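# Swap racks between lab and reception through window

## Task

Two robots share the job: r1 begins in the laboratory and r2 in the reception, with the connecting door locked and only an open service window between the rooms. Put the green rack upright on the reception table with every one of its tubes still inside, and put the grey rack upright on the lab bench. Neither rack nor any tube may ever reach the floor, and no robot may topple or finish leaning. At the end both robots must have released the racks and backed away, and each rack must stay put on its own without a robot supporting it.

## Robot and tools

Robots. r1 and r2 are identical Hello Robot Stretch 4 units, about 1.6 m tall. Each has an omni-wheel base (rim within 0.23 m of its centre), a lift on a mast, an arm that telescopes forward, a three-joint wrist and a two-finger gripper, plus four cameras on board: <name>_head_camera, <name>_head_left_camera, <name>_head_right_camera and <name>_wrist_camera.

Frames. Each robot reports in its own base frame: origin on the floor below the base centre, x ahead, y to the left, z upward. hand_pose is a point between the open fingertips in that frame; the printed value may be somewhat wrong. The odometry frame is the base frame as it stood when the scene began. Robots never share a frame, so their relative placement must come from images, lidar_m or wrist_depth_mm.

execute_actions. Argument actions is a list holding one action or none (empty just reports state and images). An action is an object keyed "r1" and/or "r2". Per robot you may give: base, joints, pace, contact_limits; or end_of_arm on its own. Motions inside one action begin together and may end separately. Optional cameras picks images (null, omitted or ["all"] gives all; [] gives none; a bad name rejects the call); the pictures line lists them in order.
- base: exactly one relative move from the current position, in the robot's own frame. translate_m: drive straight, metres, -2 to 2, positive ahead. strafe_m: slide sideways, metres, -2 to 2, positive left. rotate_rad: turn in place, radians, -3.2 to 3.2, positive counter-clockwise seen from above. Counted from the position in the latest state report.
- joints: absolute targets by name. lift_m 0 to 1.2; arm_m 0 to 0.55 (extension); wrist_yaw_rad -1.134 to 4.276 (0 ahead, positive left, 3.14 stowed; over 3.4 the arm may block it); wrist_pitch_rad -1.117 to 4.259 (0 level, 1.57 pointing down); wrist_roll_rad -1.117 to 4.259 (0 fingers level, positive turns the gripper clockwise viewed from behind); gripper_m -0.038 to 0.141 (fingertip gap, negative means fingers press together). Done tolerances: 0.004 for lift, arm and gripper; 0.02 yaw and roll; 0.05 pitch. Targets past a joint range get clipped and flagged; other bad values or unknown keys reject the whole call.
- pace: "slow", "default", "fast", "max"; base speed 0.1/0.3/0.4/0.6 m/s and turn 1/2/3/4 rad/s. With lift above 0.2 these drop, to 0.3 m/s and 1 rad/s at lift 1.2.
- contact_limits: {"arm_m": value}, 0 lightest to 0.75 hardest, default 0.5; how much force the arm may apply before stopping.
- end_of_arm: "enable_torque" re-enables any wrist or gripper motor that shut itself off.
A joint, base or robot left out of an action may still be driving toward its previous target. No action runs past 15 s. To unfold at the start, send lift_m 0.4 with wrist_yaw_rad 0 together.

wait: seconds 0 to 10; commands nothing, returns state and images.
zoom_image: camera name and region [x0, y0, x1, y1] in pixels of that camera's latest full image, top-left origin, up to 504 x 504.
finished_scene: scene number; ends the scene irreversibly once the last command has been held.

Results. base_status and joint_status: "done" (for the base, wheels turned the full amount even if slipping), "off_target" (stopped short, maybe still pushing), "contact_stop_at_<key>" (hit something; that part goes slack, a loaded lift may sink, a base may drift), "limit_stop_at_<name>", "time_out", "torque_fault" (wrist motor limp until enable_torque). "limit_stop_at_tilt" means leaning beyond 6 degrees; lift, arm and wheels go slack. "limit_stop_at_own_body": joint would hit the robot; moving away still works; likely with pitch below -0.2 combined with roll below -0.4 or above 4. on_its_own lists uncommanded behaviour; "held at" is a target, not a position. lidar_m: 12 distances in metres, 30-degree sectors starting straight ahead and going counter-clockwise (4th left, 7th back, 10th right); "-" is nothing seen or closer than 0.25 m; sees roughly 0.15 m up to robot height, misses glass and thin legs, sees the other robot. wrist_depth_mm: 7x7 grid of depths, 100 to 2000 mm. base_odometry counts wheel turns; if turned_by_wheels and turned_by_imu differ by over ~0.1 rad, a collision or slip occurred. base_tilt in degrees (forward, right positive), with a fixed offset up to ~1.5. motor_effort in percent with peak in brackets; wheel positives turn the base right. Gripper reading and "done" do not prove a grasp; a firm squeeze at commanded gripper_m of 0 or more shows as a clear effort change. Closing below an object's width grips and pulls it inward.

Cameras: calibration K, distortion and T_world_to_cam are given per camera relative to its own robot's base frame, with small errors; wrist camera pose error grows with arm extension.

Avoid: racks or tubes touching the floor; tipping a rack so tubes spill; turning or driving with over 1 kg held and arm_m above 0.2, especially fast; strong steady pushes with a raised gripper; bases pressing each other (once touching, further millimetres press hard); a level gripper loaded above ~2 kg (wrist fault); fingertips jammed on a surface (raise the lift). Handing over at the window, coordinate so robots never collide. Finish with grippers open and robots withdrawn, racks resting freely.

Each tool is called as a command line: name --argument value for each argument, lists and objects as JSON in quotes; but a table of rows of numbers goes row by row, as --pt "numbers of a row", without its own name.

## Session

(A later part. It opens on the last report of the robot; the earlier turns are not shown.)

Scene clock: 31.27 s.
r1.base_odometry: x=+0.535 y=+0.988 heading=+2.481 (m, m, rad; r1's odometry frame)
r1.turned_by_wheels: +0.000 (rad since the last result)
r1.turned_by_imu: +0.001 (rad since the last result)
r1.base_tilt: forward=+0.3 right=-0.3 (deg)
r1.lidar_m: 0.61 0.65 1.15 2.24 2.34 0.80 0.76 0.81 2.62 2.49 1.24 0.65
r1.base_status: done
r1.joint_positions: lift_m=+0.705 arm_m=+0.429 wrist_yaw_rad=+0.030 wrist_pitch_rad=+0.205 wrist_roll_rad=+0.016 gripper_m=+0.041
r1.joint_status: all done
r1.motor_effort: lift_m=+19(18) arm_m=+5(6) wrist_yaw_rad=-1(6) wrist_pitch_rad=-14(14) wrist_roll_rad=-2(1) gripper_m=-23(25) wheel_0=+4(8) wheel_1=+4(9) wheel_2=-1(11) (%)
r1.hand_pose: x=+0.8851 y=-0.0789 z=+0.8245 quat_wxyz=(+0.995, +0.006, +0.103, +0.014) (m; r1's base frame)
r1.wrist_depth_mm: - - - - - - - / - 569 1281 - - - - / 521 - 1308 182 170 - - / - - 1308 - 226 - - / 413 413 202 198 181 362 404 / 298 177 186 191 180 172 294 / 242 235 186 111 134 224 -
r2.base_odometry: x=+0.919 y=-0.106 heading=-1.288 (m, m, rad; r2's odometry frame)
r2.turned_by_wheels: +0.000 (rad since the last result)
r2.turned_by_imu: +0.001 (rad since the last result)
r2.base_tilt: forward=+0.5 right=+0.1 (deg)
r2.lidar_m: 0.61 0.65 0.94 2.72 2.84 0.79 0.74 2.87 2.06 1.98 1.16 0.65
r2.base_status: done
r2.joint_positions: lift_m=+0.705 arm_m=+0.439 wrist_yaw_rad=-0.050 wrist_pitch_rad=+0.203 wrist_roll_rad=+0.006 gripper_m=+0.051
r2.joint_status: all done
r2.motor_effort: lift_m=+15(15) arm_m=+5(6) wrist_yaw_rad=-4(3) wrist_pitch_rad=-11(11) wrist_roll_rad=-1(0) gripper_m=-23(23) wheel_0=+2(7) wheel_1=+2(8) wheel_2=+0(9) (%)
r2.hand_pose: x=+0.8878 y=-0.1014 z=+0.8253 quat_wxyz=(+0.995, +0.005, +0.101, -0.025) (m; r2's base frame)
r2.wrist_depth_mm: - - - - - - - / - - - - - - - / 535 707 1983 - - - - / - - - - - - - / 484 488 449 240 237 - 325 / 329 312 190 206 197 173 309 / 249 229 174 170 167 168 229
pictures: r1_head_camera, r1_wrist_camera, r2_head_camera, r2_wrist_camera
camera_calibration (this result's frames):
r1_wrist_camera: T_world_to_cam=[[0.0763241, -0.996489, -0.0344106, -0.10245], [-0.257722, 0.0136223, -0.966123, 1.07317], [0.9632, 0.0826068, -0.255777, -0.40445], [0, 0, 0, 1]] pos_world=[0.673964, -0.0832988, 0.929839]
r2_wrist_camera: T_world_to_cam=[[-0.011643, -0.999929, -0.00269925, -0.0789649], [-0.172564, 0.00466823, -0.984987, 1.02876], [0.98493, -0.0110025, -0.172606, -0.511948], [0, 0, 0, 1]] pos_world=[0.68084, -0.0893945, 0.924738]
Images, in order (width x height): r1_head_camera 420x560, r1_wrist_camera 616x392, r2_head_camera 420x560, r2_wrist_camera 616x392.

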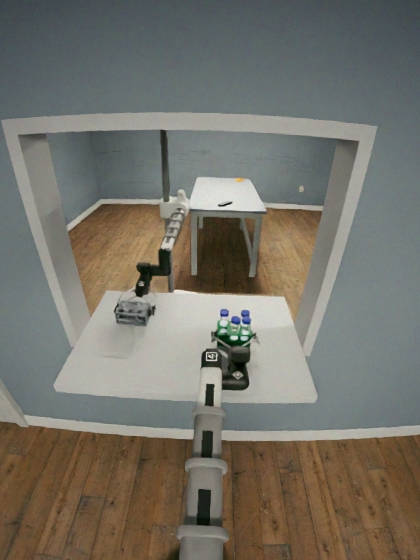

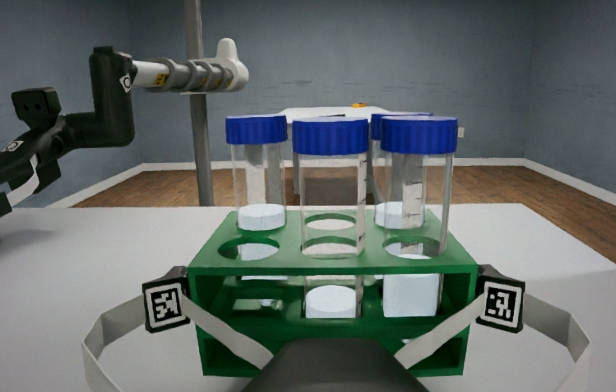

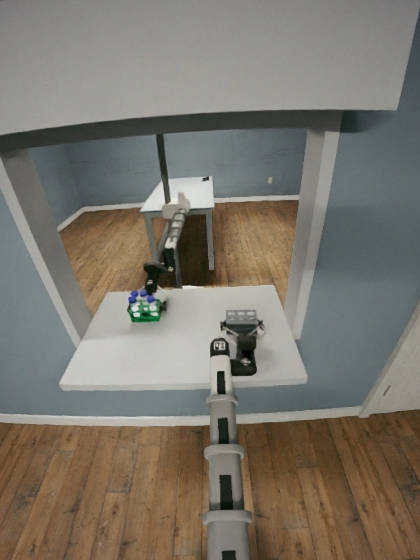

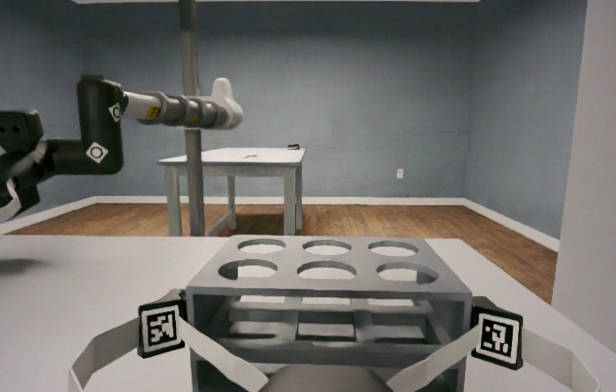

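execute_actions --actions '[{"r1":{"joints":{"lift_m":0.679,"arm_m":0.46},"pace":"slow"},"r2":{"joints":{"lift_m":0.68,"arm_m":0.47},"pace":"slow"}}]' --cameras '[]'

execute_actions --actions '[{"r1":{"joints":{"gripper_m":0.141}},"r2":{"joints":{"gripper_m":0.141}}}]' --cameras '["r1_wrist_camera","r2_wrist_camera"]'

execute_actions --actions '[{"r1":{"joints":{"arm_m":0.34},"pace":"fast"},"r2":{"joints":{"arm_m":0.35},"pace":"fast"}}]' --cameras '["r1_head_camera","r1_wrist_camera","r2_head_camera","r2_wrist_camera"]'

Scene clock: 34.87 s.
r1.base_odometry: x=+0.535 y=+0.988 heading=+2.481 (m, m, rad; r1's odometry frame)
r1.turned_by_wheels: +0.000 (rad since the last result)
r1.turned_by_imu: +0.001 (rad since the last result)
r1.base_tilt: forward=+0.3 right=-0.3 (deg)
r1.lidar_m: 0.61 0.64 1.19 2.24 2.31 0.81 0.76 0.79 2.60 2.50 1.25 0.64
r1.base_status: not commanded
r1.joint_positions: lift_m=+0.679 arm_m=+0.459 wrist_yaw_rad=+0.030 wrist_pitch_rad=+0.205 wrist_roll_rad=+0.016 gripper_m=+0.041
r1.joint_status: all done
r1.motor_effort: lift_m=+19(19) arm_m=+5(6) wrist_yaw_rad=-1(0) wrist_pitch_rad=-14(12) wrist_roll_rad=+0(1) gripper_m=-24(21) wheel_0=+4(4) wheel_1=+4(4) wheel_2=-2(2) (%)
r1.hand_pose: x=+0.9150 y=-0.0789 z=+0.7985 quat_wxyz=(+0.995, +0.006, +0.103, +0.014) (m; r1's base frame)
r1.wrist_depth_mm: - - - - - - - / - 627 1281 - - - - / 492 - 1308 182 172 - - / - - 525 517 226 492 - / 345 345 202 198 181 304 319 / 251 177 187 191 180 172 248 / 203 197 186 111 134 189 -
r2.base_odometry: x=+0.919 y=-0.106 heading=-1.288 (m, m, rad; r2's odometry frame)
r2.turned_by_wheels: +0.000 (rad since the last result)
r2.turned_by_imu: +0.001 (rad since the last result)
r2.base_tilt: forward=+0.6 right=+0.0 (deg)
r2.lidar_m: 0.62 0.63 0.93 2.73 2.82 0.79 0.75 2.84 2.07 1.98 1.17 0.65
r2.base_status: not commanded
r2.joint_positions: lift_m=+0.680 arm_m=+0.469 wrist_yaw_rad=-0.050 wrist_pitch_rad=+0.203 wrist_roll_rad=+0.006 gripper_m=+0.051
r2.joint_status: all done
r2.motor_effort: lift_m=+15(15) arm_m=+6(5) wrist_yaw_rad=-2(4) wrist_pitch_rad=-11(10) wrist_roll_rad=+0(1) gripper_m=-23(24) wheel_0=+2(3) wheel_1=+2(1) wheel_2=+0(0) (%)
r2.hand_pose: x=+0.9178 y=-0.1014 z=+0.8003 quat_wxyz=(+0.995, +0.005, +0.101, -0.025) (m; r2's base frame)
r2.wrist_depth_mm: - - - - - - - / - - - - - - - / 480 - 1983 - - - - / - - - - - - - / 407 410 377 239 237 415 - / 278 263 190 206 197 173 281 / 210 193 174 169 167 168 193
pictures: none
No camera images: the call's "cameras" was empty. Leave "cameras" out to get every camera's image.

Scene clock: 36.87 s.
r1.base_odometry: x=+0.535 y=+0.988 heading=+2.481 (m, m, rad; r1's odometry frame)
r1.turned_by_wheels: +0.000 (rad since the last result)
r1.turned_by_imu: +0.001 (rad since the last result)
r1.base_tilt: forward=+0.4 right=-0.3 (deg)
r1.lidar_m: 0.62 0.65 1.18 2.24 2.33 0.84 0.75 0.79 2.56 2.50 1.22 0.65
r1.base_status: not commanded
r1.joint_positions: lift_m=+0.679 arm_m=+0.459 wrist_yaw_rad=+0.030 wrist_pitch_rad=+0.202 wrist_roll_rad=+0.016 gripper_m=+0.141
r1.joint_status: all done
r1.motor_effort: lift_m=+18(18) arm_m=+5(5) wrist_yaw_rad=+0(1) wrist_pitch_rad=-5(13) wrist_roll_rad=-1(1) gripper_m=+1(23) wheel_0=+4(4) wheel_1=+4(4) wheel_2=-2(1) (%)
r1.hand_pose: x=+0.9152 y=-0.0789 z=+0.7994 quat_wxyz=(+0.995, +0.006, +0.101, +0.014) (m; r1's base frame)
r1.wrist_depth_mm: - - - - - - - / - 654 1205 - - - - / 488 - - 1983 191 - - / - - 1255 - 236 508 - / 351 353 231 234 211 329 327 / 255 244 208 219 210 201 241 / 207 200 210 111 198 195 -
r2.base_odometry: x=+0.919 y=-0.106 heading=-1.288 (m, m, rad; r2's odometry frame)
r2.turned_by_wheels: +0.000 (rad since the last result)
r2.turned_by_imu: +0.001 (rad since the last result)
r2.base_tilt: forward=+0.7 right=+0.1 (deg)
r2.lidar_m: 0.61 0.65 0.96 2.73 2.84 0.79 0.75 2.86 2.05 1.98 1.16 0.64
r2.base_status: not commanded
r2.joint_positions: lift_m=+0.680 arm_m=+0.469 wrist_yaw_rad=-0.050 wrist_pitch_rad=+0.203 wrist_roll_rad=+0.006 gripper_m=+0.141
r2.joint_status: all done
r2.motor_effort: lift_m=+15(15) arm_m=+5(5) wrist_yaw_rad=-2(1) wrist_pitch_rad=-9(11) wrist_roll_rad=-2(1) gripper_m=-1(24) wheel_0=+2(2) wheel_1=+1(1) wheel_2=+0(0) (%)
r2.hand_pose: x=+0.9178 y=-0.1014 z=+0.8005 quat_wxyz=(+0.995, +0.005, +0.101, -0.025) (m; r2's base frame)
r2.wrist_depth_mm: - - - - - - - / - - - - - - - / 480 - 1921 - - - - / - - - - - - - / 413 415 377 231 256 418 - / 279 265 196 229 207 197 283 / 212 204 204 179 198 195 214
pictures: r1_wrist_camera, r2_wrist_camera
camera_calibration (this result's frames):
r1_wrist_camera: T_world_to_cam=[[0.0763984, -0.996488, -0.0342647, -0.105804], [-0.254669, 0.0137235, -0.966931, 1.05457], [0.964006, 0.0825981, -0.252726, -0.4431], [0, 0, 0, 1]] pos_world=[0.7038, -0.0833058, 0.904085]
r2_wrist_camera: T_world_to_cam=[[-0.0116863, -0.999928, -0.00266896, -0.0786818], [-0.171777, 0.00463704, -0.985125, 1.00895], [0.985067, -0.011054, -0.171819, -0.546533], [0, 0, 0, 1]] pos_world=[0.710766, -0.0893961, 0.899823]
Images, in order (width x height): r1_wrist_camera 616x392, r2_wrist_camera 616x392.

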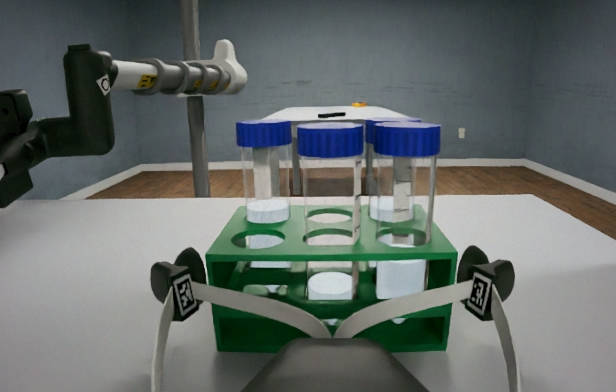

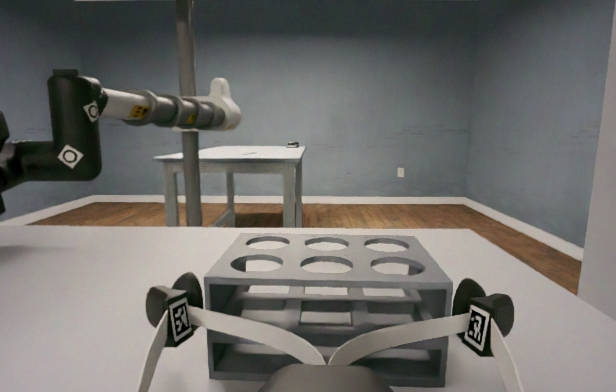

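Scene clock: 38.03 s.
r1.base_odometry: x=+0.535 y=+0.988 heading=+2.481 (m, m, rad; r1's odometry frame)
r1.turned_by_wheels: +0.000 (rad since the last result)
r1.turned_by_imu: +0.000 (rad since the last result)
r1.base_tilt: forward=+0.4 right=-0.2 (deg)
r1.lidar_m: 0.62 0.65 1.15 2.23 2.33 0.82 0.76 0.78 2.58 2.51 1.24 0.65
r1.base_status: not commanded
r1.joint_positions: lift_m=+0.679 arm_m=+0.341 wrist_yaw_rad=+0.030 wrist_pitch_rad=+0.202 wrist_roll_rad=+0.016 gripper_m=+0.141
r1.joint_status: all done
r1.motor_effort: lift_m=+19(18) arm_m=-4(6) wrist_yaw_rad=+1(0) wrist_pitch_rad=-4(5) wrist_roll_rad=-1(1) gripper_m=-1(3) wheel_0=+4(4) wheel_1=+4(4) wheel_2=-2(1) (%)
r1.hand_pose: x=+0.7967 y=-0.0790 z=+0.7994 quat_wxyz=(+0.995, +0.006, +0.101, +0.014) (m; r1's base frame)
r1.wrist_depth_mm: - - - - - - - / - - - - - - - / - 723 - - - - - / 512 559 544 345 343 508 - / 353 353 329 325 320 332 327 / 255 244 233 255 229 222 242 / 207 201 211 111 198 196 -
r2.base_odometry: x=+0.919 y=-0.106 heading=-1.288 (m, m, rad; r2's odometry frame)
r2.turned_by_wheels: +0.000 (rad since the last result)
r2.turned_by_imu: +0.000 (rad since the last result)
r2.base_tilt: forward=+0.5 right=+0.1 (deg)
r2.lidar_m: 0.61 0.64 0.93 2.71 2.83 0.76 0.75 2.86 2.08 1.97 1.18 0.65
r2.base_status: not commanded
r2.joint_positions: lift_m=+0.680 arm_m=+0.351 wrist_yaw_rad=-0.050 wrist_pitch_rad=+0.202 wrist_roll_rad=+0.006 gripper_m=+0.141
r2.joint_status: all done
r2.motor_effort: lift_m=+15(15) arm_m=-5(4) wrist_yaw_rad=-1(4) wrist_pitch_rad=-8(10) wrist_roll_rad=-3(1) gripper_m=-2(1) wheel_0=+3(2) wheel_1=+1(1) wheel_2=+0(0) (%)
r2.hand_pose: x=+0.7997 y=-0.1015 z=+0.8006 quat_wxyz=(+0.995, +0.005, +0.101, -0.025) (m; r2's base frame)
r2.wrist_depth_mm: - - - - - - 327 / - - - - - - 327 / - 715 - - - - 325 / 574 - - - - - 325 / 413 415 415 349 359 410 327 / 281 266 217 286 286 202 285 / 213 204 215 185 206 205 215
pictures: r1_head_camera, r1_wrist_camera, r2_head_camera, r2_wrist_camera
camera_calibration (this result's frames):
r1_wrist_camera: T_world_to_cam=[[0.0760811, -0.996512, -0.0342752, -0.0965845], [-0.254885, 0.013796, -0.966873, 1.02447], [0.963974, 0.0822969, -0.252946, -0.328722], [0, 0, 0, 1]] pos_world=[0.585348, -0.0833284, 0.904069]
r2_wrist_camera: T_world_to_cam=[[-0.0120474, -0.999924, -0.00265767, -0.0798841], [-0.171481, 0.00468452, -0.985176, 0.988536], [0.985114, -0.0114131, -0.171524, -0.430405], [0, 0, 0, 1]] pos_world=[0.592551, -0.0894211, 0.899845]
Images, in order (width x height): r1_head_camera 420x560, r1_wrist_camera 616x392, r2_head_camera 420x560, r2_wrist_camera 616x392.

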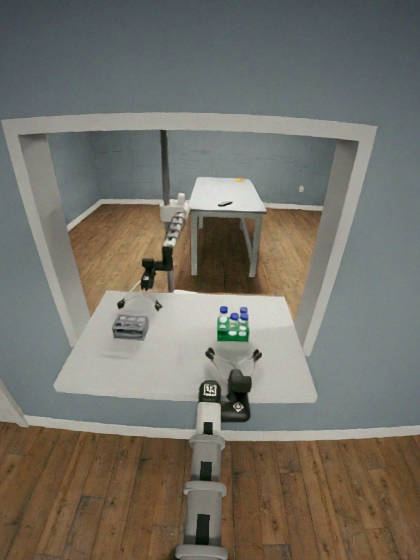

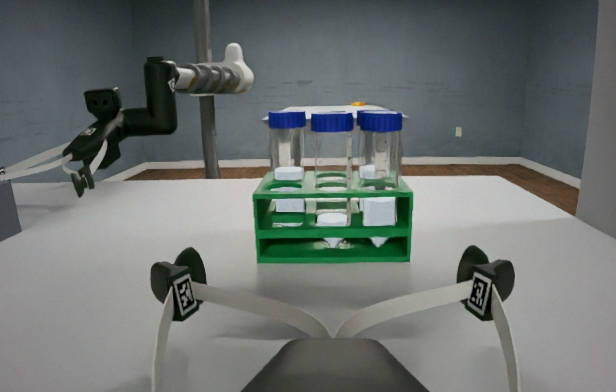

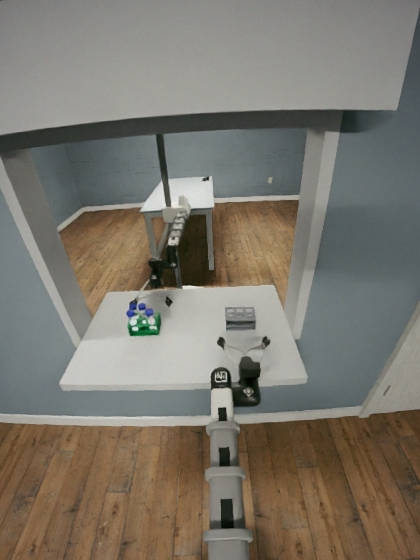

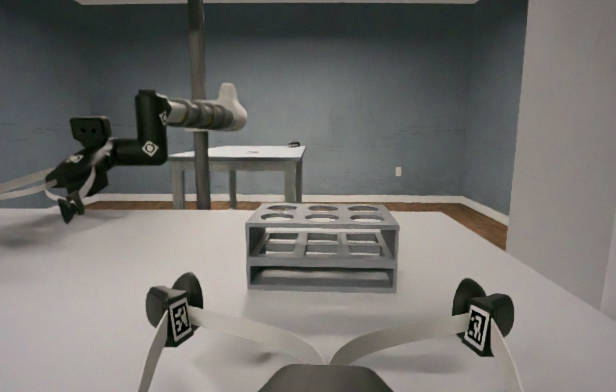

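execute_actions --actions '[{"r1":{"base":{"strafe_m":0.412},"pace":"fast"},"r2":{"base":{"strafe_m":0.42},"pace":"fast"}}]' --cameras '["r1_head_camera","r1_wrist_camera","r2_head_camera","r2_wrist_camera"]'

Scene clock: 42.00 s.
r1.base_odometry: x=+0.282 y=+0.663 heading=+2.481 (m, m, rad; r1's odometry frame)
r1.turned_by_wheels: +0.000 (rad since the last result)
r1.turned_by_imu: +0.000 (rad since the last result)
r1.base_tilt: forward=+0.5 right=-0.3 (deg)
r1.lidar_m: 0.60 0.85 1.10 1.80 1.89 2.56 0.79 0.80 1.08 2.92 0.91 0.65
r1.base_status: done
r1.joint_positions: lift_m=+0.679 arm_m=+0.341 wrist_yaw_rad=+0.030 wrist_pitch_rad=+0.202 wrist_roll_rad=+0.016 gripper_m=+0.141
r1.joint_status: not commanded
r1.motor_effort: lift_m=+19(19) arm_m=-4(4) wrist_yaw_rad=+0(1) wrist_pitch_rad=-5(5) wrist_roll_rad=-1(1) gripper_m=+1(1) wheel_0=+0(14) wheel_1=+2(14) wheel_2=+0(3) (%)
r1.hand_pose: x=+0.7967 y=-0.0789 z=+0.7993 quat_wxyz=(+0.995, +0.006, +0.101, +0.014) (m; r1's base frame)
r1.wrist_depth_mm: 294 - - - - - - / 290 - - - - 1255 798 / 291 - - - - - 661 / 291 421 544 442 469 508 500 / 290 351 325 314 319 330 327 / 256 244 233 255 229 221 241 / 207 201 211 111 198 195 -
r2.base_odometry: x=+1.322 y=+0.011 heading=-1.288 (m, m, rad; r2's odometry frame)
r2.turned_by_wheels: +0.000 (rad since the last result)
r2.turned_by_imu: +0.000 (rad since the last result)
r2.base_tilt: forward=+0.5 right=+0.1 (deg)
r2.lidar_m: 0.63 0.63 1.21 2.31 2.37 0.76 0.74 0.75 2.50 2.39 0.90 0.63
r2.base_status: done
r2.joint_positions: lift_m=+0.680 arm_m=+0.351 wrist_yaw_rad=-0.050 wrist_pitch_rad=+0.202 wrist_roll_rad=+0.006 gripper_m=+0.141
r2.joint_status: not commanded
r2.motor_effort: lift_m=+16(16) arm_m=-5(5) wrist_yaw_rad=-1(3) wrist_pitch_rad=-8(8) wrist_roll_rad=+0(0) gripper_m=+0(1) wheel_0=+2(12) wheel_1=-2(13) wheel_2=+0(1) (%)
r2.hand_pose: x=+0.7997 y=-0.1014 z=+0.8006 quat_wxyz=(+0.995, +0.005, +0.101, -0.025) (m; r2's base frame)
r2.wrist_depth_mm: 377 - - - - - - / 375 - - - - - - / 377 - - - - - 683 / 377 - - 370 1366 - 591 / 370 418 382 304 312 418 421 / 281 267 217 285 286 202 285 / 213 204 216 185 206 206 215
pictures: r1_head_camera, r1_wrist_camera, r2_head_camera, r2_wrist_camera
camera_calibration (this result's frames):
r1_wrist_camera: T_world_to_cam=[[0.0761292, -0.996509, -0.0342752, -0.0966098], [-0.254885, 0.0137837, -0.966873, 1.02444], [0.96397, 0.0823435, -0.252946, -0.328724], [0, 0, 0, 1]] pos_world=[0.585349, -0.0833248, 0.904042]
r2_wrist_camera: T_world_to_cam=[[-0.0118756, -0.999926, -0.00265738, -0.0799741], [-0.171482, 0.00465478, -0.985176, 0.988493], [0.985116, -0.0112439, -0.171524, -0.43041], [0, 0, 0, 1]] pos_world=[0.592563, -0.0894089, 0.899802]
Images, in order (width x height): r1_head_camera 420x560, r1_wrist_camera 616x392, r2_head_camera 420x560, r2_wrist_camera 616x392.

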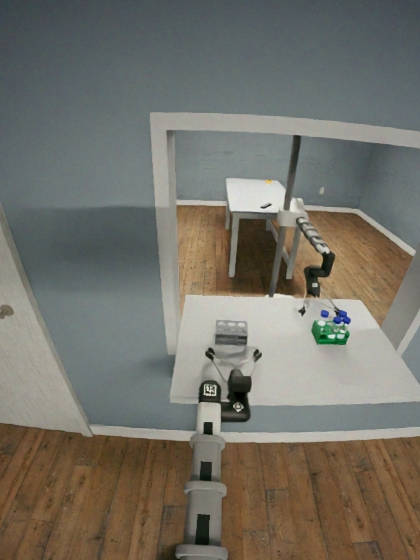

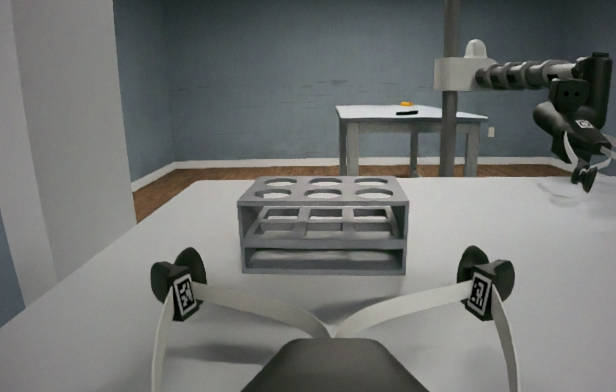

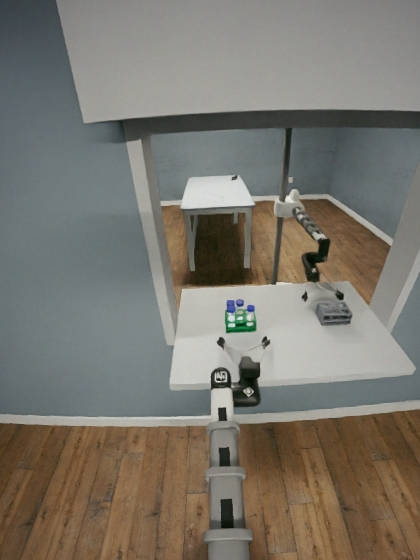

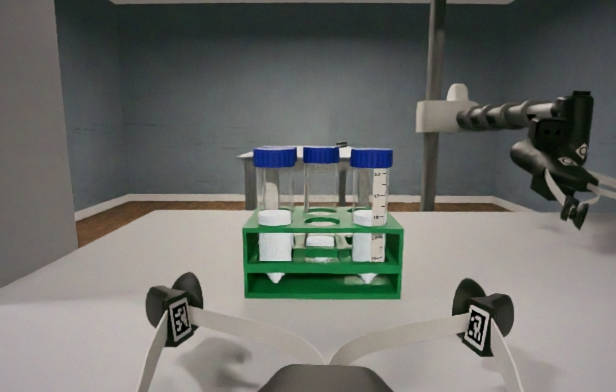

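execute_actions --actions '[{"r1":{"base":{"strafe_m":0.008},"joints":{"arm_m":0.438}},"r2":{"joints":{"arm_m":0.457}}}]' --cameras '["r1_wrist_camera","r2_wrist_camera"]'

Scene clock: 43.47 s.
r1.base_odometry: x=+0.277 y=+0.656 heading=+2.481 (m, m, rad; r1's odometry frame)
r1.turned_by_wheels: +0.000 (rad since the last result)
r1.turned_by_imu: +0.000 (rad since the last result)
r1.base_tilt: forward=+0.4 right=-0.2 (deg)
r1.lidar_m: 0.60 0.86 1.10 1.80 1.86 2.55 0.82 0.80 1.07 2.93 0.89 0.64
r1.base_status: done
r1.joint_positions: lift_m=+0.679 arm_m=+0.437 wrist_yaw_rad=+0.030 wrist_pitch_rad=+0.202 wrist_roll_rad=+0.016 gripper_m=+0.141
r1.joint_status: all done
r1.motor_effort: lift_m=+19(19) arm_m=+4(5) wrist_yaw_rad=+0(1) wrist_pitch_rad=-6(4) wrist_roll_rad=-1(1) gripper_m=+1(2) wheel_0=-4(9) wheel_1=+3(11) wheel_2=+0(0) (%)
r1.hand_pose: x=+0.8932 y=-0.0789 z=+0.7994 quat_wxyz=(+0.995, +0.006, +0.101, +0.014) (m; r1's base frame)
r1.wrist_depth_mm: - - - - - - - / 282 - - - - 1138 878 / 283 - - - - - - / 285 - 544 530 517 508 500 / 282 353 233 238 230 329 327 / 254 244 210 222 200 199 241 / 206 200 211 111 198 195 -
r2.base_odometry: x=+1.322 y=+0.011 heading=-1.288 (m, m, rad; r2's odometry frame)
r2.turned_by_wheels: +0.000 (rad since the last result)
r2.turned_by_imu: +0.000 (rad since the last result)
r2.base_tilt: forward=+0.5 right=+0.1 (deg)
r2.lidar_m: 0.61 0.66 1.21 2.32 2.39 0.78 0.72 0.77 2.50 2.39 0.91 0.64
r2.base_status: not commanded
r2.joint_positions: lift_m=+0.680 arm_m=+0.456 wrist_yaw_rad=-0.050 wrist_pitch_rad=+0.202 wrist_roll_rad=+0.006 gripper_m=+0.141
r2.joint_status: all done
r2.motor_effort: lift_m=+16(16) arm_m=+6(6) wrist_yaw_rad=-3(3) wrist_pitch_rad=-8(9) wrist_roll_rad=-2(1) gripper_m=-1(1) wheel_0=+2(2) wheel_1=-2(2) wheel_2=+0(0) (%)
r2.hand_pose: x=+0.9049 y=-0.1014 z=+0.8006 quat_wxyz=(+0.995, +0.005, +0.101, -0.025) (m; r2's base frame)
r2.wrist_depth_mm: - - - - - - - / - - - - - - - / - - - - - - - / - - - - 1229 - - / - 415 255 255 209 418 421 / 281 266 191 208 198 198 285 / 212 204 196 177 198 195 214
pictures: r1_wrist_camera, r2_wrist_camera
camera_calibration (this result's frames):
r1_wrist_camera: T_world_to_cam=[[0.0763212, -0.996494, -0.0342716, -0.104074], [-0.254812, 0.0137376, -0.966893, 1.049], [0.963974, 0.0825273, -0.25287, -0.421782], [0, 0, 0, 1]] pos_world=[0.681828, -0.0833109, 0.904047]
r2_wrist_camera: T_world_to_cam=[[-0.0116913, -0.999928, -0.00265435, -0.0788431], [-0.171403, 0.0046193, -0.98519, 1.00649], [0.985132, -0.0110632, -0.171445, -0.534113], [0, 0, 0, 1]] pos_world=[0.697766, -0.0893957, 0.899808]
Images, in order (width x height): r1_wrist_camera 616x392, r2_wrist_camera 616x392.

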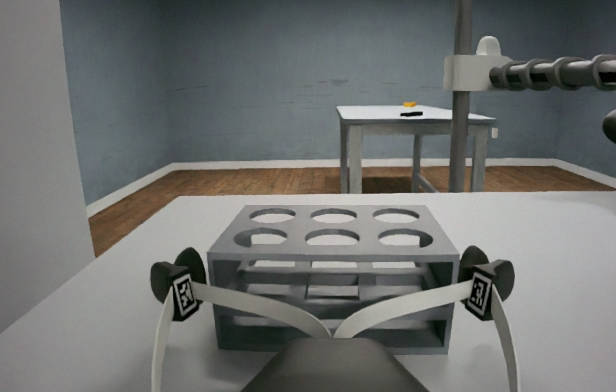

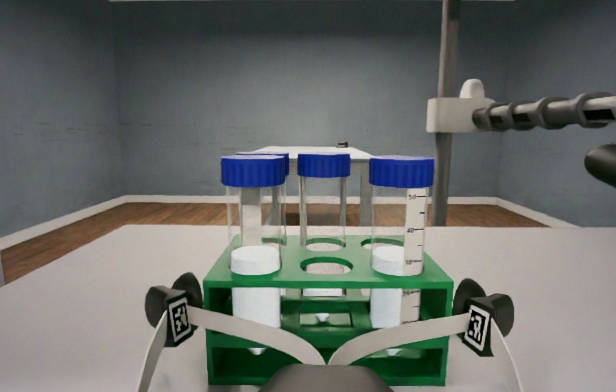

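execute_actions --actions '[{"r1":{"joints":{"arm_m":0.443,"gripper_m":0.05}},"r2":{"joints":{"arm_m":0.462,"gripper_m":0.04}}}]' --cameras '[]'

execute_actions --actions '[{"r1":{"joints":{"lift_m":0.72,"arm_m":0.3}},"r2":{"joints":{"lift_m":0.72,"arm_m":0.3}}}]' --cameras '["r1_wrist_camera","r2_wrist_camera"]'

Scene clock: 45.67 s.
r1.base_odometry: x=+0.277 y=+0.656 heading=+2.481 (m, m, rad; r1's odometry frame)
r1.turned_by_wheels: +0.000 (rad since the last result)
r1.turned_by_imu: +0.001 (rad since the last result)
r1.base_tilt: forward=+0.5 right=-0.3 (deg)
r1.lidar_m: 0.61 0.87 1.11 1.80 1.90 2.53 0.79 0.80 1.09 2.89 0.91 0.64
r1.base_status: not commanded
r1.joint_positions: lift_m=+0.679 arm_m=+0.442 wrist_yaw_rad=+0.030 wrist_pitch_rad=+0.203 wrist_roll_rad=+0.016 gripper_m=+0.050
r1.joint_status: all done
r1.motor_effort: lift_m=+19(19) arm_m=+5(6) wrist_yaw_rad=+1(0) wrist_pitch_rad=-7(8) wrist_roll_rad=-1(1) gripper_m=-20(21) wheel_0=-4(4) wheel_1=+3(2) wheel_2=+0(0) (%)
r1.hand_pose: x=+0.8981 y=-0.0789 z=+0.7990 quat_wxyz=(+0.995, +0.006, +0.102, +0.014) (m; r1's base frame)
r1.wrist_depth_mm: - - - - - - - / 282 - - - - 1138 866 / 283 - - - - - - / 283 - 535 521 512 504 492 / 282 351 216 213 208 307 322 / 252 180 187 213 208 175 251 / 205 198 191 111 133 190 -
r2.base_odometry: x=+1.322 y=+0.011 heading=-1.288 (m, m, rad; r2's odometry frame)
r2.turned_by_wheels: +0.000 (rad since the last result)
r2.turned_by_imu: +0.001 (rad since the last result)
r2.base_tilt: forward=+0.6 right=+0.0 (deg)
r2.lidar_m: 0.61 0.64 1.20 2.31 2.39 0.80 0.75 0.78 2.49 2.38 0.90 0.66
r2.base_status: not commanded
r2.joint_positions: lift_m=+0.680 arm_m=+0.461 wrist_yaw_rad=-0.050 wrist_pitch_rad=+0.205 wrist_roll_rad=+0.006 gripper_m=+0.041
r2.joint_status: all done
r2.motor_effort: lift_m=+16(15) arm_m=+5(7) wrist_yaw_rad=-4(2) wrist_pitch_rad=-15(16) wrist_roll_rad=-1(0) gripper_m=-27(28) wheel_0=+2(2) wheel_1=-2(2) wheel_2=+0(0) (%)
r2.hand_pose: x=+0.9097 y=-0.1014 z=+0.7999 quat_wxyz=(+0.994, +0.005, +0.102, -0.025) (m; r2's base frame)
r2.wrist_depth_mm: - - - - - - - / - - - - - - - / - - - - - - - / - - - - - - - / - 407 237 236 180 410 410 / 277 260 174 185 170 169 279 / 208 191 167 167 166 167 192
pictures: none
No camera images: the call's "cameras" was empty. Leave "cameras" out to get every camera's image.

Scene clock: 47.23 s.
r1.base_odometry: x=+0.277 y=+0.656 heading=+2.481 (m, m, rad; r1's odometry frame)
r1.turned_by_wheels: +0.000 (rad since the last result)
r1.turned_by_imu: +0.000 (rad since the last result)
r1.base_tilt: forward=+0.5 right=-0.3 (deg)
r1.lidar_m: 0.60 0.85 1.06 1.81 1.89 2.52 0.76 0.80 1.07 2.91 0.87 0.63
r1.base_status: not commanded
r1.joint_positions: lift_m=+0.720 arm_m=+0.301 wrist_yaw_rad=+0.030 wrist_pitch_rad=+0.204 wrist_roll_rad=+0.016 gripper_m=+0.051
r1.joint_status: all done
r1.motor_effort: lift_m=+24(25) arm_m=-4(5) wrist_yaw_rad=+0(0) wrist_pitch_rad=-8(7) wrist_roll_rad=-1(1) gripper_m=-22(22) wheel_0=-4(4) wheel_1=+2(2) wheel_2=+1(0) (%)
r1.hand_pose: x=+0.7567 y=-0.0789 z=+0.8396 quat_wxyz=(+0.995, +0.006, +0.102, +0.014) (m; r1's base frame)
r1.wrist_depth_mm: 285 394 - - - - - / 291 399 - - - 1255 732 / 303 404 - - - - 627 / 315 402 - 676 668 654 580 / 332 397 215 212 208 397 418 / 351 180 187 213 208 175 325 / 267 258 196 111 133 247 -
r2.base_odometry: x=+1.322 y=+0.011 heading=-1.288 (m, m, rad; r2's odometry frame)
r2.turned_by_wheels: +0.000 (rad since the last result)
r2.turned_by_imu: +0.000 (rad since the last result)
r2.base_tilt: forward=+0.5 right=+0.0 (deg)
r2.lidar_m: 0.61 0.63 1.20 2.32 2.39 0.79 0.75 0.78 2.52 2.37 0.90 0.63
r2.base_status: not commanded
r2.joint_positions: lift_m=+0.720 arm_m=+0.301 wrist_yaw_rad=-0.050 wrist_pitch_rad=+0.205 wrist_roll_rad=+0.006 gripper_m=+0.041
r2.joint_status: all done
r2.motor_effort: lift_m=+26(27) arm_m=-5(5) wrist_yaw_rad=-1(4) wrist_pitch_rad=-14(17) wrist_roll_rad=-1(1) gripper_m=-25(26) wheel_0=+2(2) wheel_1=-2(2) wheel_2=+0(0) (%)
r2.hand_pose: x=+0.7495 y=-0.1015 z=+0.8390 quat_wxyz=(+0.994, +0.005, +0.102, -0.025) (m; r2's base frame)
r2.wrist_depth_mm: 375 - - - - - - / 377 - - - - - - / 377 - - - - 1229 - / 377 - - - - - 574 / 379 525 238 236 180 530 530 / 343 340 175 185 171 169 362 / 271 249 167 167 166 167 249
pictures: r1_wrist_camera, r2_wrist_camera
camera_calibration (this result's frames):
r1_wrist_camera: T_world_to_cam=[[0.076106, -0.996508, -0.0343411, -0.0921024], [-0.256264, 0.0137358, -0.966509, 1.05389], [0.963606, 0.0823576, -0.254323, -0.278492], [0, 0, 0, 1]] pos_world=[0.54544, -0.0833209, 0.944605]
r2_wrist_camera: T_world_to_cam=[[-0.0119994, -0.999924, -0.00276296, -0.0803102], [-0.174213, 0.0048115, -0.984696, 1.01936], [0.984635, -0.0113344, -0.174258, -0.371799], [0, 0, 0, 1]] pos_world=[0.542709, -0.0894228, 0.938751]
Images, in order (width x height): r1_wrist_camera 616x392, r2_wrist_camera 616x392.

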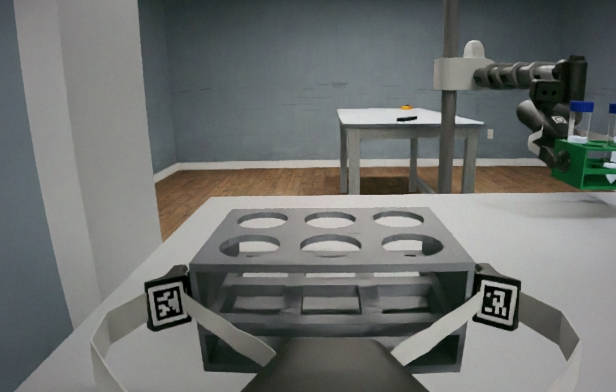

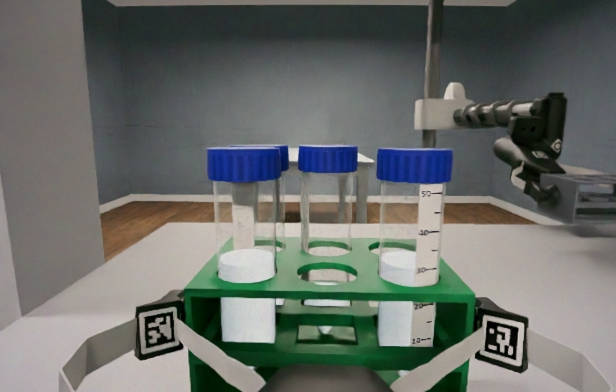

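execute_actions --actions '[{"r1":{"base":{"rotate_rad":-2.62},"joints":{"arm_m":0.15}},"r2":{"base":{"rotate_rad":-2.75},"joints":{"arm_m":0.15}}}]' --cameras '["r1_head_camera","r1_wrist_camera","r2_head_camera","r2_wrist_camera"]'

Scene clock: 50.13 s.
r1.base_odometry: x=+0.277 y=+0.656 heading=-0.138 (m, m, rad; r1's odometry frame)
r1.turned_by_wheels: -2.619 (rad since the last result)
r1.turned_by_imu: -2.684 (rad since the last result)
r1.base_tilt: forward=+0.4 right=-0.2 (deg)
r1.lidar_m: 0.55 1.05 2.90 0.94 0.65 0.59 0.87 1.08 1.80 1.83 2.51 0.88
r1.base_status: done
r1.joint_positions: lift_m=+0.720 arm_m=+0.151 wrist_yaw_rad=+0.030 wrist_pitch_rad=+0.204 wrist_roll_rad=+0.016 gripper_m=+0.051
r1.joint_status: all done
r1.motor_effort: lift_m=+23(23) arm_m=-4(4) wrist_yaw_rad=+0(3) wrist_pitch_rad=-8(9) wrist_roll_rad=+0(1) gripper_m=-22(22) wheel_0=+3(10) wheel_1=+3(12) wheel_2=+3(11) (%)
r1.hand_pose: x=+0.6067 y=-0.0789 z=+0.8396 quat_wxyz=(+0.995, +0.006, +0.102, +0.014) (m; r1's base frame)
r1.wrist_depth_mm: - - - - - - - / - - - - - - - / - - - 1464 1397 1464 - / - 798 699 683 668 831 - / - 842 215 213 208 1808 - / 1756 180 188 213 208 175 1756 / 1397 931 196 111 133 1308 -
r2.base_odometry: x=+1.322 y=+0.011 heading=+2.246 (m, m, rad; r2's odometry frame)
r2.turned_by_wheels: -2.749 (rad since the last result)
r2.turned_by_imu: -2.732 (rad since the last result)
r2.base_tilt: forward=+0.6 right=+0.0 (deg)
r2.lidar_m: 0.55 2.60 2.41 1.39 0.68 0.61 0.63 1.09 2.29 2.33 0.82 0.72
r2.base_status: done
r2.joint_positions: lift_m=+0.720 arm_m=+0.151 wrist_yaw_rad=-0.050 wrist_pitch_rad=+0.205 wrist_roll_rad=+0.006 gripper_m=+0.041
r2.joint_status: all done
r2.motor_effort: lift_m=+25(26) arm_m=-5(7) wrist_yaw_rad=-2(9) wrist_pitch_rad=-15(15) wrist_roll_rad=+1(1) gripper_m=-26(27) wheel_0=+2(7) wheel_1=+3(9) wheel_2=+2(9) (%)
r2.hand_pose: x=+0.5996 y=-0.1014 z=+0.8390 quat_wxyz=(+0.994, +0.005, +0.102, -0.025) (m; r2's base frame)
r2.wrist_depth_mm: - - - - - - - / - - - - - - - / - - - - - - - / - - - 976 842 991 991 / - - 238 236 180 500 530 / 1921 1863 175 185 171 169 362 / 1499 1336 167 167 166 167 322
pictures: r1_head_camera, r1_wrist_camera, r2_head_camera, r2_wrist_camera
camera_calibration (this result's frames):
r1_wrist_camera: T_world_to_cam=[[0.0760537, -0.996513, -0.0343314, -0.0806787], [-0.256235, 0.0137422, -0.966517, 1.01548], [0.963618, 0.0823041, -0.254296, -0.133989], [0, 0, 0, 1]] pos_world=[0.395452, -0.0833245, 0.944639]
r2_wrist_camera: T_world_to_cam=[[-0.0119022, -0.999925, -0.00275257, -0.0821504], [-0.17417, 0.00478383, -0.984704, 0.993274], [0.984644, -0.0112407, -0.174214, -0.224146], [0, 0, 0, 1]] pos_world=[0.392724, -0.0894155, 0.938806]
Images, in order (width x height): r1_head_camera 420x560, r1_wrist_camera 616x392, r2_head_camera 420x560, r2_wrist_camera 616x392.

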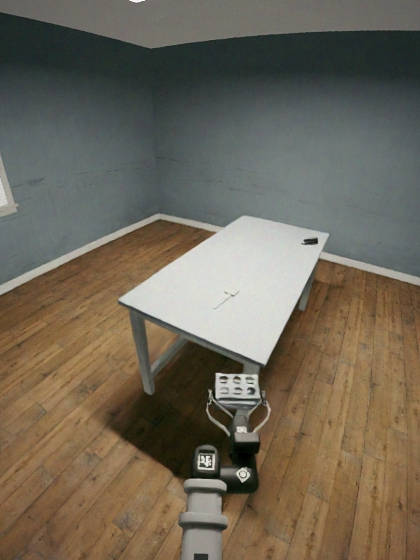

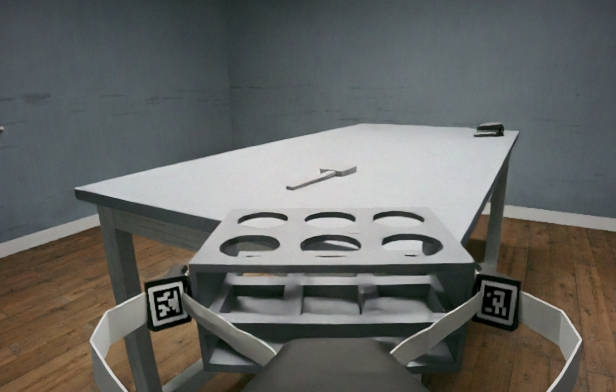

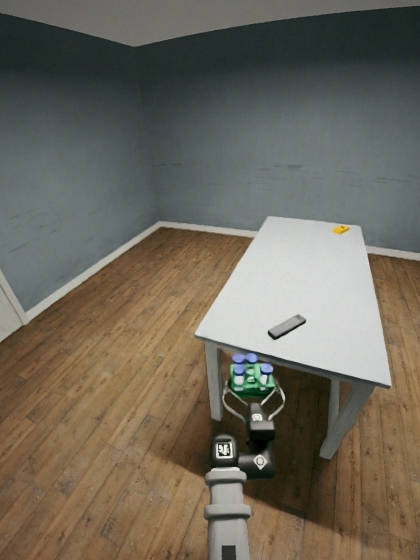

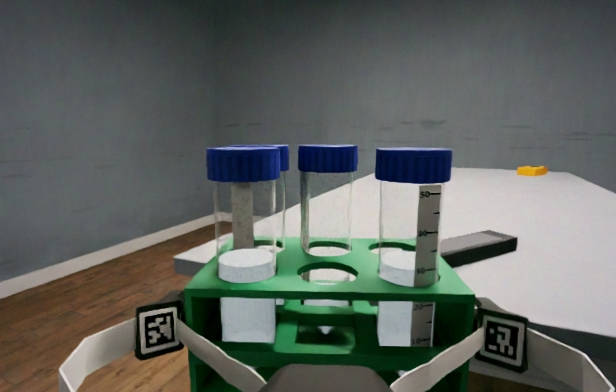

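execute_actions --actions '[{"r1":{"base":{"rotate_rad":-0.1},"joints":{"arm_m":0.55}},"r2":{"base":{"rotate_rad":-0.46},"joints":{"arm_m":0.47}}}]' --cameras '["r1_head_camera","r2_head_camera"]'

Scene clock: 52.67 s.
r1.base_odometry: x=+0.277 y=+0.656 heading=-0.237 (m, m, rad; r1's odometry frame)
r1.turned_by_wheels: -0.099 (rad since the last result)
r1.turned_by_imu: -0.101 (rad since the last result)
r1.base_tilt: forward=+0.4 right=-0.2 (deg)
r1.lidar_m: 0.78 0.99 2.91 1.41 0.65 0.60 0.61 1.03 1.79 1.82 2.27 1.54
r1.base_status: done
r1.joint_positions: lift_m=+0.720 arm_m=+0.547 wrist_yaw_rad=+0.030 wrist_pitch_rad=+0.204 wrist_roll_rad=+0.016 gripper_m=+0.051
r1.joint_status: all done
joint sent to its limit — the command would take r1.arm_m past its upper limit, so that joint was sent only as far as its limit.
r1.motor_effort: lift_m=+23(23) arm_m=+4(3) wrist_yaw_rad=-1(3) wrist_pitch_rad=-7(9) wrist_roll_rad=+0(1) gripper_m=-23(18) wheel_0=+4(8) wheel_1=+4(9) wheel_2=+3(7) (%)
r1.hand_pose: x=+1.0030 y=-0.0789 z=+0.8397 quat_wxyz=(+0.995, +0.006, +0.102, +0.014) (m; r1's base frame)
r1.wrist_depth_mm: - - - - - - - / - - - - - - - / - - - 1430 1366 - - / - 707 691 676 661 723 - / 449 452 215 213 208 424 - / 325 180 188 213 208 175 1756 / 265 256 195 111 133 246 -
r2.base_odometry: x=+1.322 y=+0.011 heading=+1.786 (m, m, rad; r2's odometry frame)
r2.turned_by_wheels: -0.460 (rad since the last result)
r2.turned_by_imu: -0.456 (rad since the last result)
r2.base_tilt: forward=+0.5 right=-0.1 (deg)
r2.lidar_m: 0.74 0.76 2.53 2.39 0.97 0.66 0.61 0.62 1.13 2.29 2.37 0.79
r2.base_status: done
r2.joint_positions: lift_m=+0.720 arm_m=+0.469 wrist_yaw_rad=-0.050 wrist_pitch_rad=+0.205 wrist_roll_rad=+0.006 gripper_m=+0.041
r2.joint_status: all done
r2.motor_effort: lift_m=+25(25) arm_m=+5(5) wrist_yaw_rad=-3(0) wrist_pitch_rad=-13(16) wrist_roll_rad=+0(1) gripper_m=-26(26) wheel_0=+1(7) wheel_1=+1(8) wheel_2=+1(7) (%)
r2.hand_pose: x=+0.9177 y=-0.1014 z=+0.8390 quat_wxyz=(+0.994, +0.005, +0.102, -0.025) (m; r2's base frame)
r2.wrist_depth_mm: - - - - - - - / - - - - - - - / - - - - - - - / - 960 820 831 - - - / 521 521 237 236 180 - - / 355 296 174 185 171 169 1983 / 246 248 167 167 166 167 252
pictures: r1_head_camera, r2_head_camera
Images, in order (width x height): r1_head_camera 420x560, r2_head_camera 420x560.

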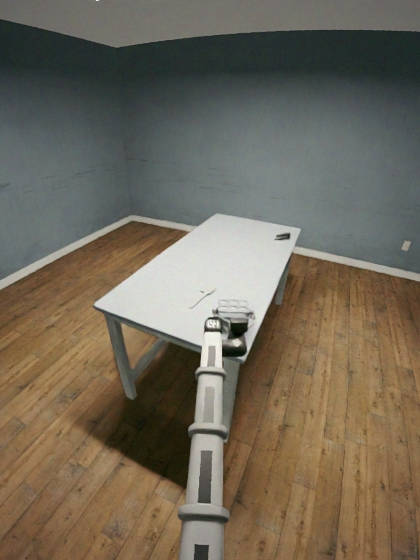

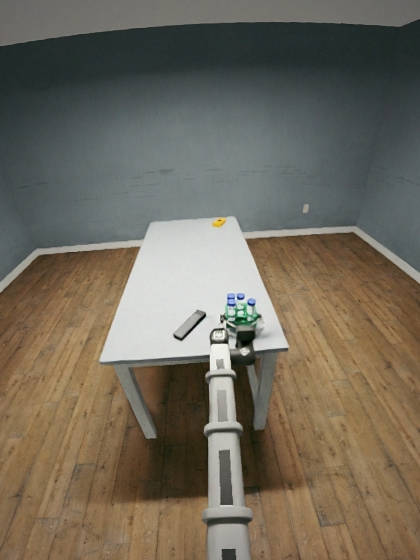

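execute_actions --actions '[{"r1":{"base":{"translate_m":0.05},"joints":{"lift_m":0.679},"pace":"slow"},"r2":{"base":{"strafe_m":0.025},"joints":{"lift_m":0.68},"pace":"slow"}}]' --cameras '[]'

execute_actions --actions '[{"r1":{"joints":{"gripper_m":0.141}},"r2":{"joints":{"gripper_m":0.141}}}]' --cameras '["r1_wrist_camera","r2_wrist_camera"]'

execute_actions --actions '[{"r1":{"joints":{"arm_m":0.0},"pace":"fast"},"r2":{"joints":{"arm_m":0.0},"pace":"fast"}}]' --cameras '["r1_head_camera","r2_head_camera"]'

Scene clock: 54.60 s.
r1.base_odometry: x=+0.325 y=+0.645 heading=-0.237 (m, m, rad; r1's odometry frame)
r1.turned_by_wheels: +0.000 (rad since the last result)
r1.turned_by_imu: +0.001 (rad since the last result)
r1.base_tilt: forward=+0.4 right=-0.2 (deg)
r1.lidar_m: 0.76 0.89 2.90 1.50 0.70 0.65 0.66 1.09 1.82 1.85 2.28 1.35
r1.base_status: done
r1.joint_positions: lift_m=+0.679 arm_m=+0.547 wrist_yaw_rad=+0.030 wrist_pitch_rad=+0.204 wrist_roll_rad=+0.016 gripper_m=+0.051
r1.joint_status: all done
r1.motor_effort: lift_m=+18(21) arm_m=+5(5) wrist_yaw_rad=+0(1) wrist_pitch_rad=-8(9) wrist_roll_rad=-1(1) gripper_m=-24(21) wheel_0=+5(8) wheel_1=+6(8) wheel_2=-5(8) (%)
r1.hand_pose: x=+1.0030 y=-0.0789 z=+0.7991 quat_wxyz=(+0.995, +0.006, +0.102, +0.014) (m; r1's base frame)
r1.wrist_depth_mm: - - - - - - - / - - - - - - - / - - - 1098 1060 1042 - / 554 549 535 521 512 500 - / 347 345 216 212 208 304 - / 252 180 188 213 208 174 866 / 203 197 190 111 133 190 -
r2.base_odometry: x=+1.298 y=+0.006 heading=+1.786 (m, m, rad; r2's odometry frame)
r2.turned_by_wheels: +0.000 (rad since the last result)
r2.turned_by_imu: +0.000 (rad since the last result)
r2.base_tilt: forward=+0.5 right=-0.1 (deg)
r2.lidar_m: 0.74 0.78 2.45 2.37 0.99 0.67 0.61 0.64 1.14 2.31 2.40 0.81
r2.base_status: done
r2.joint_positions: lift_m=+0.680 arm_m=+0.469 wrist_yaw_rad=-0.050 wrist_pitch_rad=+0.205 wrist_roll_rad=+0.006 gripper_m=+0.041
r2.joint_status: all done
r2.motor_effort: lift_m=+16(25) arm_m=+5(5) wrist_yaw_rad=-3(3) wrist_pitch_rad=-16(16) wrist_roll_rad=-1(1) gripper_m=-27(25) wheel_0=-4(8) wheel_1=+4(7) wheel_2=+0(0) (%)
r2.hand_pose: x=+0.9177 y=-0.1014 z=+0.7998 quat_wxyz=(+0.994, +0.005, +0.102, -0.025) (m; r2's base frame)
r2.wrist_depth_mm: - - - - - - - / - - - - - - - / - - - - - - - / 741 750 559 647 647 - - / 399 404 236 236 180 449 - / 239 250 174 185 171 169 294 / 207 190 167 167 166 167 190
pictures: none
No camera images: the call's "cameras" was empty. Leave "cameras" out to get every camera's image.

Scene clock: 56.60 s.
r1.base_odometry: x=+0.325 y=+0.645 heading=-0.237 (m, m, rad; r1's odometry frame)
r1.turned_by_wheels: +0.000 (rad since the last result)
r1.turned_by_imu: +0.001 (rad since the last result)
r1.base_tilt: forward=+0.4 right=-0.3 (deg)
r1.lidar_m: 0.76 0.90 2.89 1.49 0.71 0.65 0.66 1.09 1.83 1.83 2.30 1.36
r1.base_status: not commanded
r1.joint_positions: lift_m=+0.679 arm_m=+0.547 wrist_yaw_rad=+0.030 wrist_pitch_rad=+0.202 wrist_roll_rad=+0.016 gripper_m=+0.141
r1.joint_status: all done
r1.motor_effort: lift_m=+18(18) arm_m=+5(4) wrist_yaw_rad=+0(0) wrist_pitch_rad=-4(8) wrist_roll_rad=-1(1) gripper_m=+3(21) wheel_0=+5(5) wheel_1=+6(5) wheel_2=-4(5) (%)
r1.hand_pose: x=+1.0031 y=-0.0789 z=+0.7996 quat_wxyz=(+0.995, +0.006, +0.101, +0.014) (m; r1's base frame)
r1.wrist_depth_mm: - - - - - - - / - - - - - - - / - - - 1118 1098 1078 - / 564 554 539 535 517 504 - / 349 349 231 237 227 327 - / 254 242 209 223 217 201 267 / 205 200 210 111 197 193 205
r2.base_odometry: x=+1.298 y=+0.006 heading=+1.786 (m, m, rad; r2's odometry frame)
r2.turned_by_wheels: +0.000 (rad since the last result)
r2.turned_by_imu: +0.001 (rad since the last result)
r2.base_tilt: forward=+0.6 right=+0.0 (deg)
r2.lidar_m: 0.75 0.76 2.49 2.38 1.00 0.65 0.62 0.61 1.14 2.33 2.40 0.80
r2.base_status: not commanded
r2.joint_positions: lift_m=+0.680 arm_m=+0.469 wrist_yaw_rad=-0.050 wrist_pitch_rad=+0.202 wrist_roll_rad=+0.006 gripper_m=+0.141
r2.joint_status: all done
r2.motor_effort: lift_m=+16(16) arm_m=+5(5) wrist_yaw_rad=-3(2) wrist_pitch_rad=-8(15) wrist_roll_rad=-1(0) gripper_m=+1(25) wheel_0=-4(4) wheel_1=+4(4) wheel_2=+0(0) (%)
r2.hand_pose: x=+0.9179 y=-0.1014 z=+0.8007 quat_wxyz=(+0.995, +0.005, +0.101, -0.025) (m; r2's base frame)
r2.wrist_depth_mm: - - - - - - - / - - - - - - - / - - - - - - - / 768 778 661 661 580 - - / 410 415 347 229 207 517 - / 239 256 195 220 198 198 301 / 211 204 200 178 197 195 213
pictures: r1_wrist_camera, r2_wrist_camera
camera_calibration (this result's frames):
r1_wrist_camera: T_world_to_cam=[[0.0764177, -0.996488, -0.0342456, -0.112542], [-0.254452, 0.0137186, -0.966988, 1.07689], [0.964061, 0.0826089, -0.25251, -0.527974], [0, 0, 0, 1]] pos_world=[0.791615, -0.0833048, 0.904163]
r2_wrist_camera: T_world_to_cam=[[-0.0117442, -0.999928, -0.00262767, -0.07868], [-0.170979, 0.0045973, -0.985264, 1.00849], [0.985205, -0.0111219, -0.171021, -0.547353], [0, 0, 0, 1]] pos_world=[0.710762, -0.0893982, 0.899818]
Images, in order (width x height): r1_wrist_camera 616x392, r2_wrist_camera 616x392.

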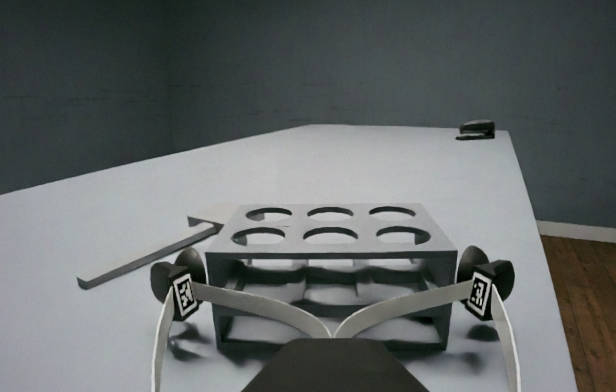

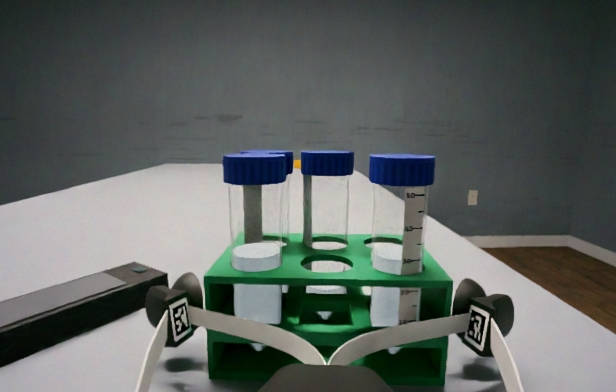

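Scene clock: 58.80 s.
r1.base_odometry: x=+0.325 y=+0.645 heading=-0.237 (m, m, rad; r1's odometry frame)
r1.turned_by_wheels: +0.000 (rad since the last result)
r1.turned_by_imu: +0.001 (rad since the last result)
r1.base_tilt: forward=+0.4 right=-0.3 (deg)
r1.lidar_m: 0.74 0.92 2.91 1.50 0.73 0.63 0.66 1.09 1.82 1.82 2.30 1.37
r1.base_status: not commanded
r1.joint_positions: lift_m=+0.679 arm_m=+0.001 wrist_yaw_rad=+0.030 wrist_pitch_rad=+0.202 wrist_roll_rad=+0.016 gripper_m=+0.141
r1.joint_status: all done
r1.motor_effort: lift_m=+18(18) arm_m=-4(6) wrist_yaw_rad=+2(0) wrist_pitch_rad=-5(5) wrist_roll_rad=+0(1) gripper_m=+0(1) wheel_0=+5(5) wheel_1=+6(5) wheel_2=-4(4) (%)
r1.hand_pose: x=+0.4568 y=-0.0790 z=+0.7994 quat_wxyz=(+0.995, +0.006, +0.101, +0.014) (m; r1's base frame)
r1.wrist_depth_mm: - - - - - - - / - - - - - - - / - - 1229 1138 1118 - - / - 741 647 597 - - - / - - - 609 - - - / 1708 976 1281 615 1499 1464 1576 / 1366 1060 1366 111 1308 1281 1308
r2.base_odometry: x=+1.298 y=+0.006 heading=+1.786 (m, m, rad; r2's odometry frame)
r2.turned_by_wheels: +0.000 (rad since the last result)
r2.turned_by_imu: +0.001 (rad since the last result)
r2.base_tilt: forward=+0.6 right=+0.1 (deg)
r2.lidar_m: 0.73 0.76 2.45 2.38 0.98 0.65 0.61 0.65 1.14 2.31 2.38 0.79
r2.base_status: not commanded
r2.joint_positions: lift_m=+0.680 arm_m=+0.001 wrist_yaw_rad=-0.050 wrist_pitch_rad=+0.202 wrist_roll_rad=+0.006 gripper_m=+0.141
r2.joint_status: all done
r2.motor_effort: lift_m=+16(16) arm_m=-5(6) wrist_yaw_rad=-2(0) wrist_pitch_rad=-8(7) wrist_roll_rad=-1(1) gripper_m=-1(1) wheel_0=-4(4) wheel_1=+4(4) wheel_2=+0(0) (%)
r2.hand_pose: x=+0.4502 y=-0.1015 z=+0.8006 quat_wxyz=(+0.995, +0.005, +0.101, -0.025) (m; r2's base frame)
r2.wrist_depth_mm: - - - - - - - / - - - - - - - / - - - - - - - / - 788 699 654 976 - - / 564 569 574 574 585 - - / 1661 1808 217 1983 603 202 1921 / 960 1397 1464 723 627 1397 1430
pictures: r1_head_camera, r2_head_camera
Images, in order (width x height): r1_head_camera 420x560, r2_head_camera 420x560.

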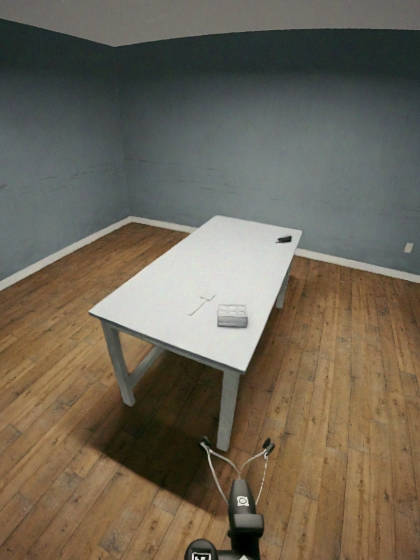

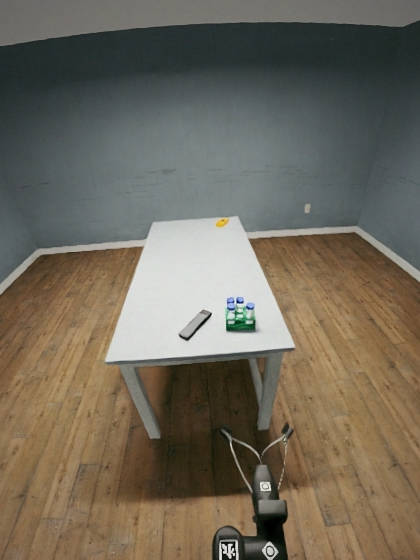

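finished_scene --scene 1

The scene is finished: the task was done.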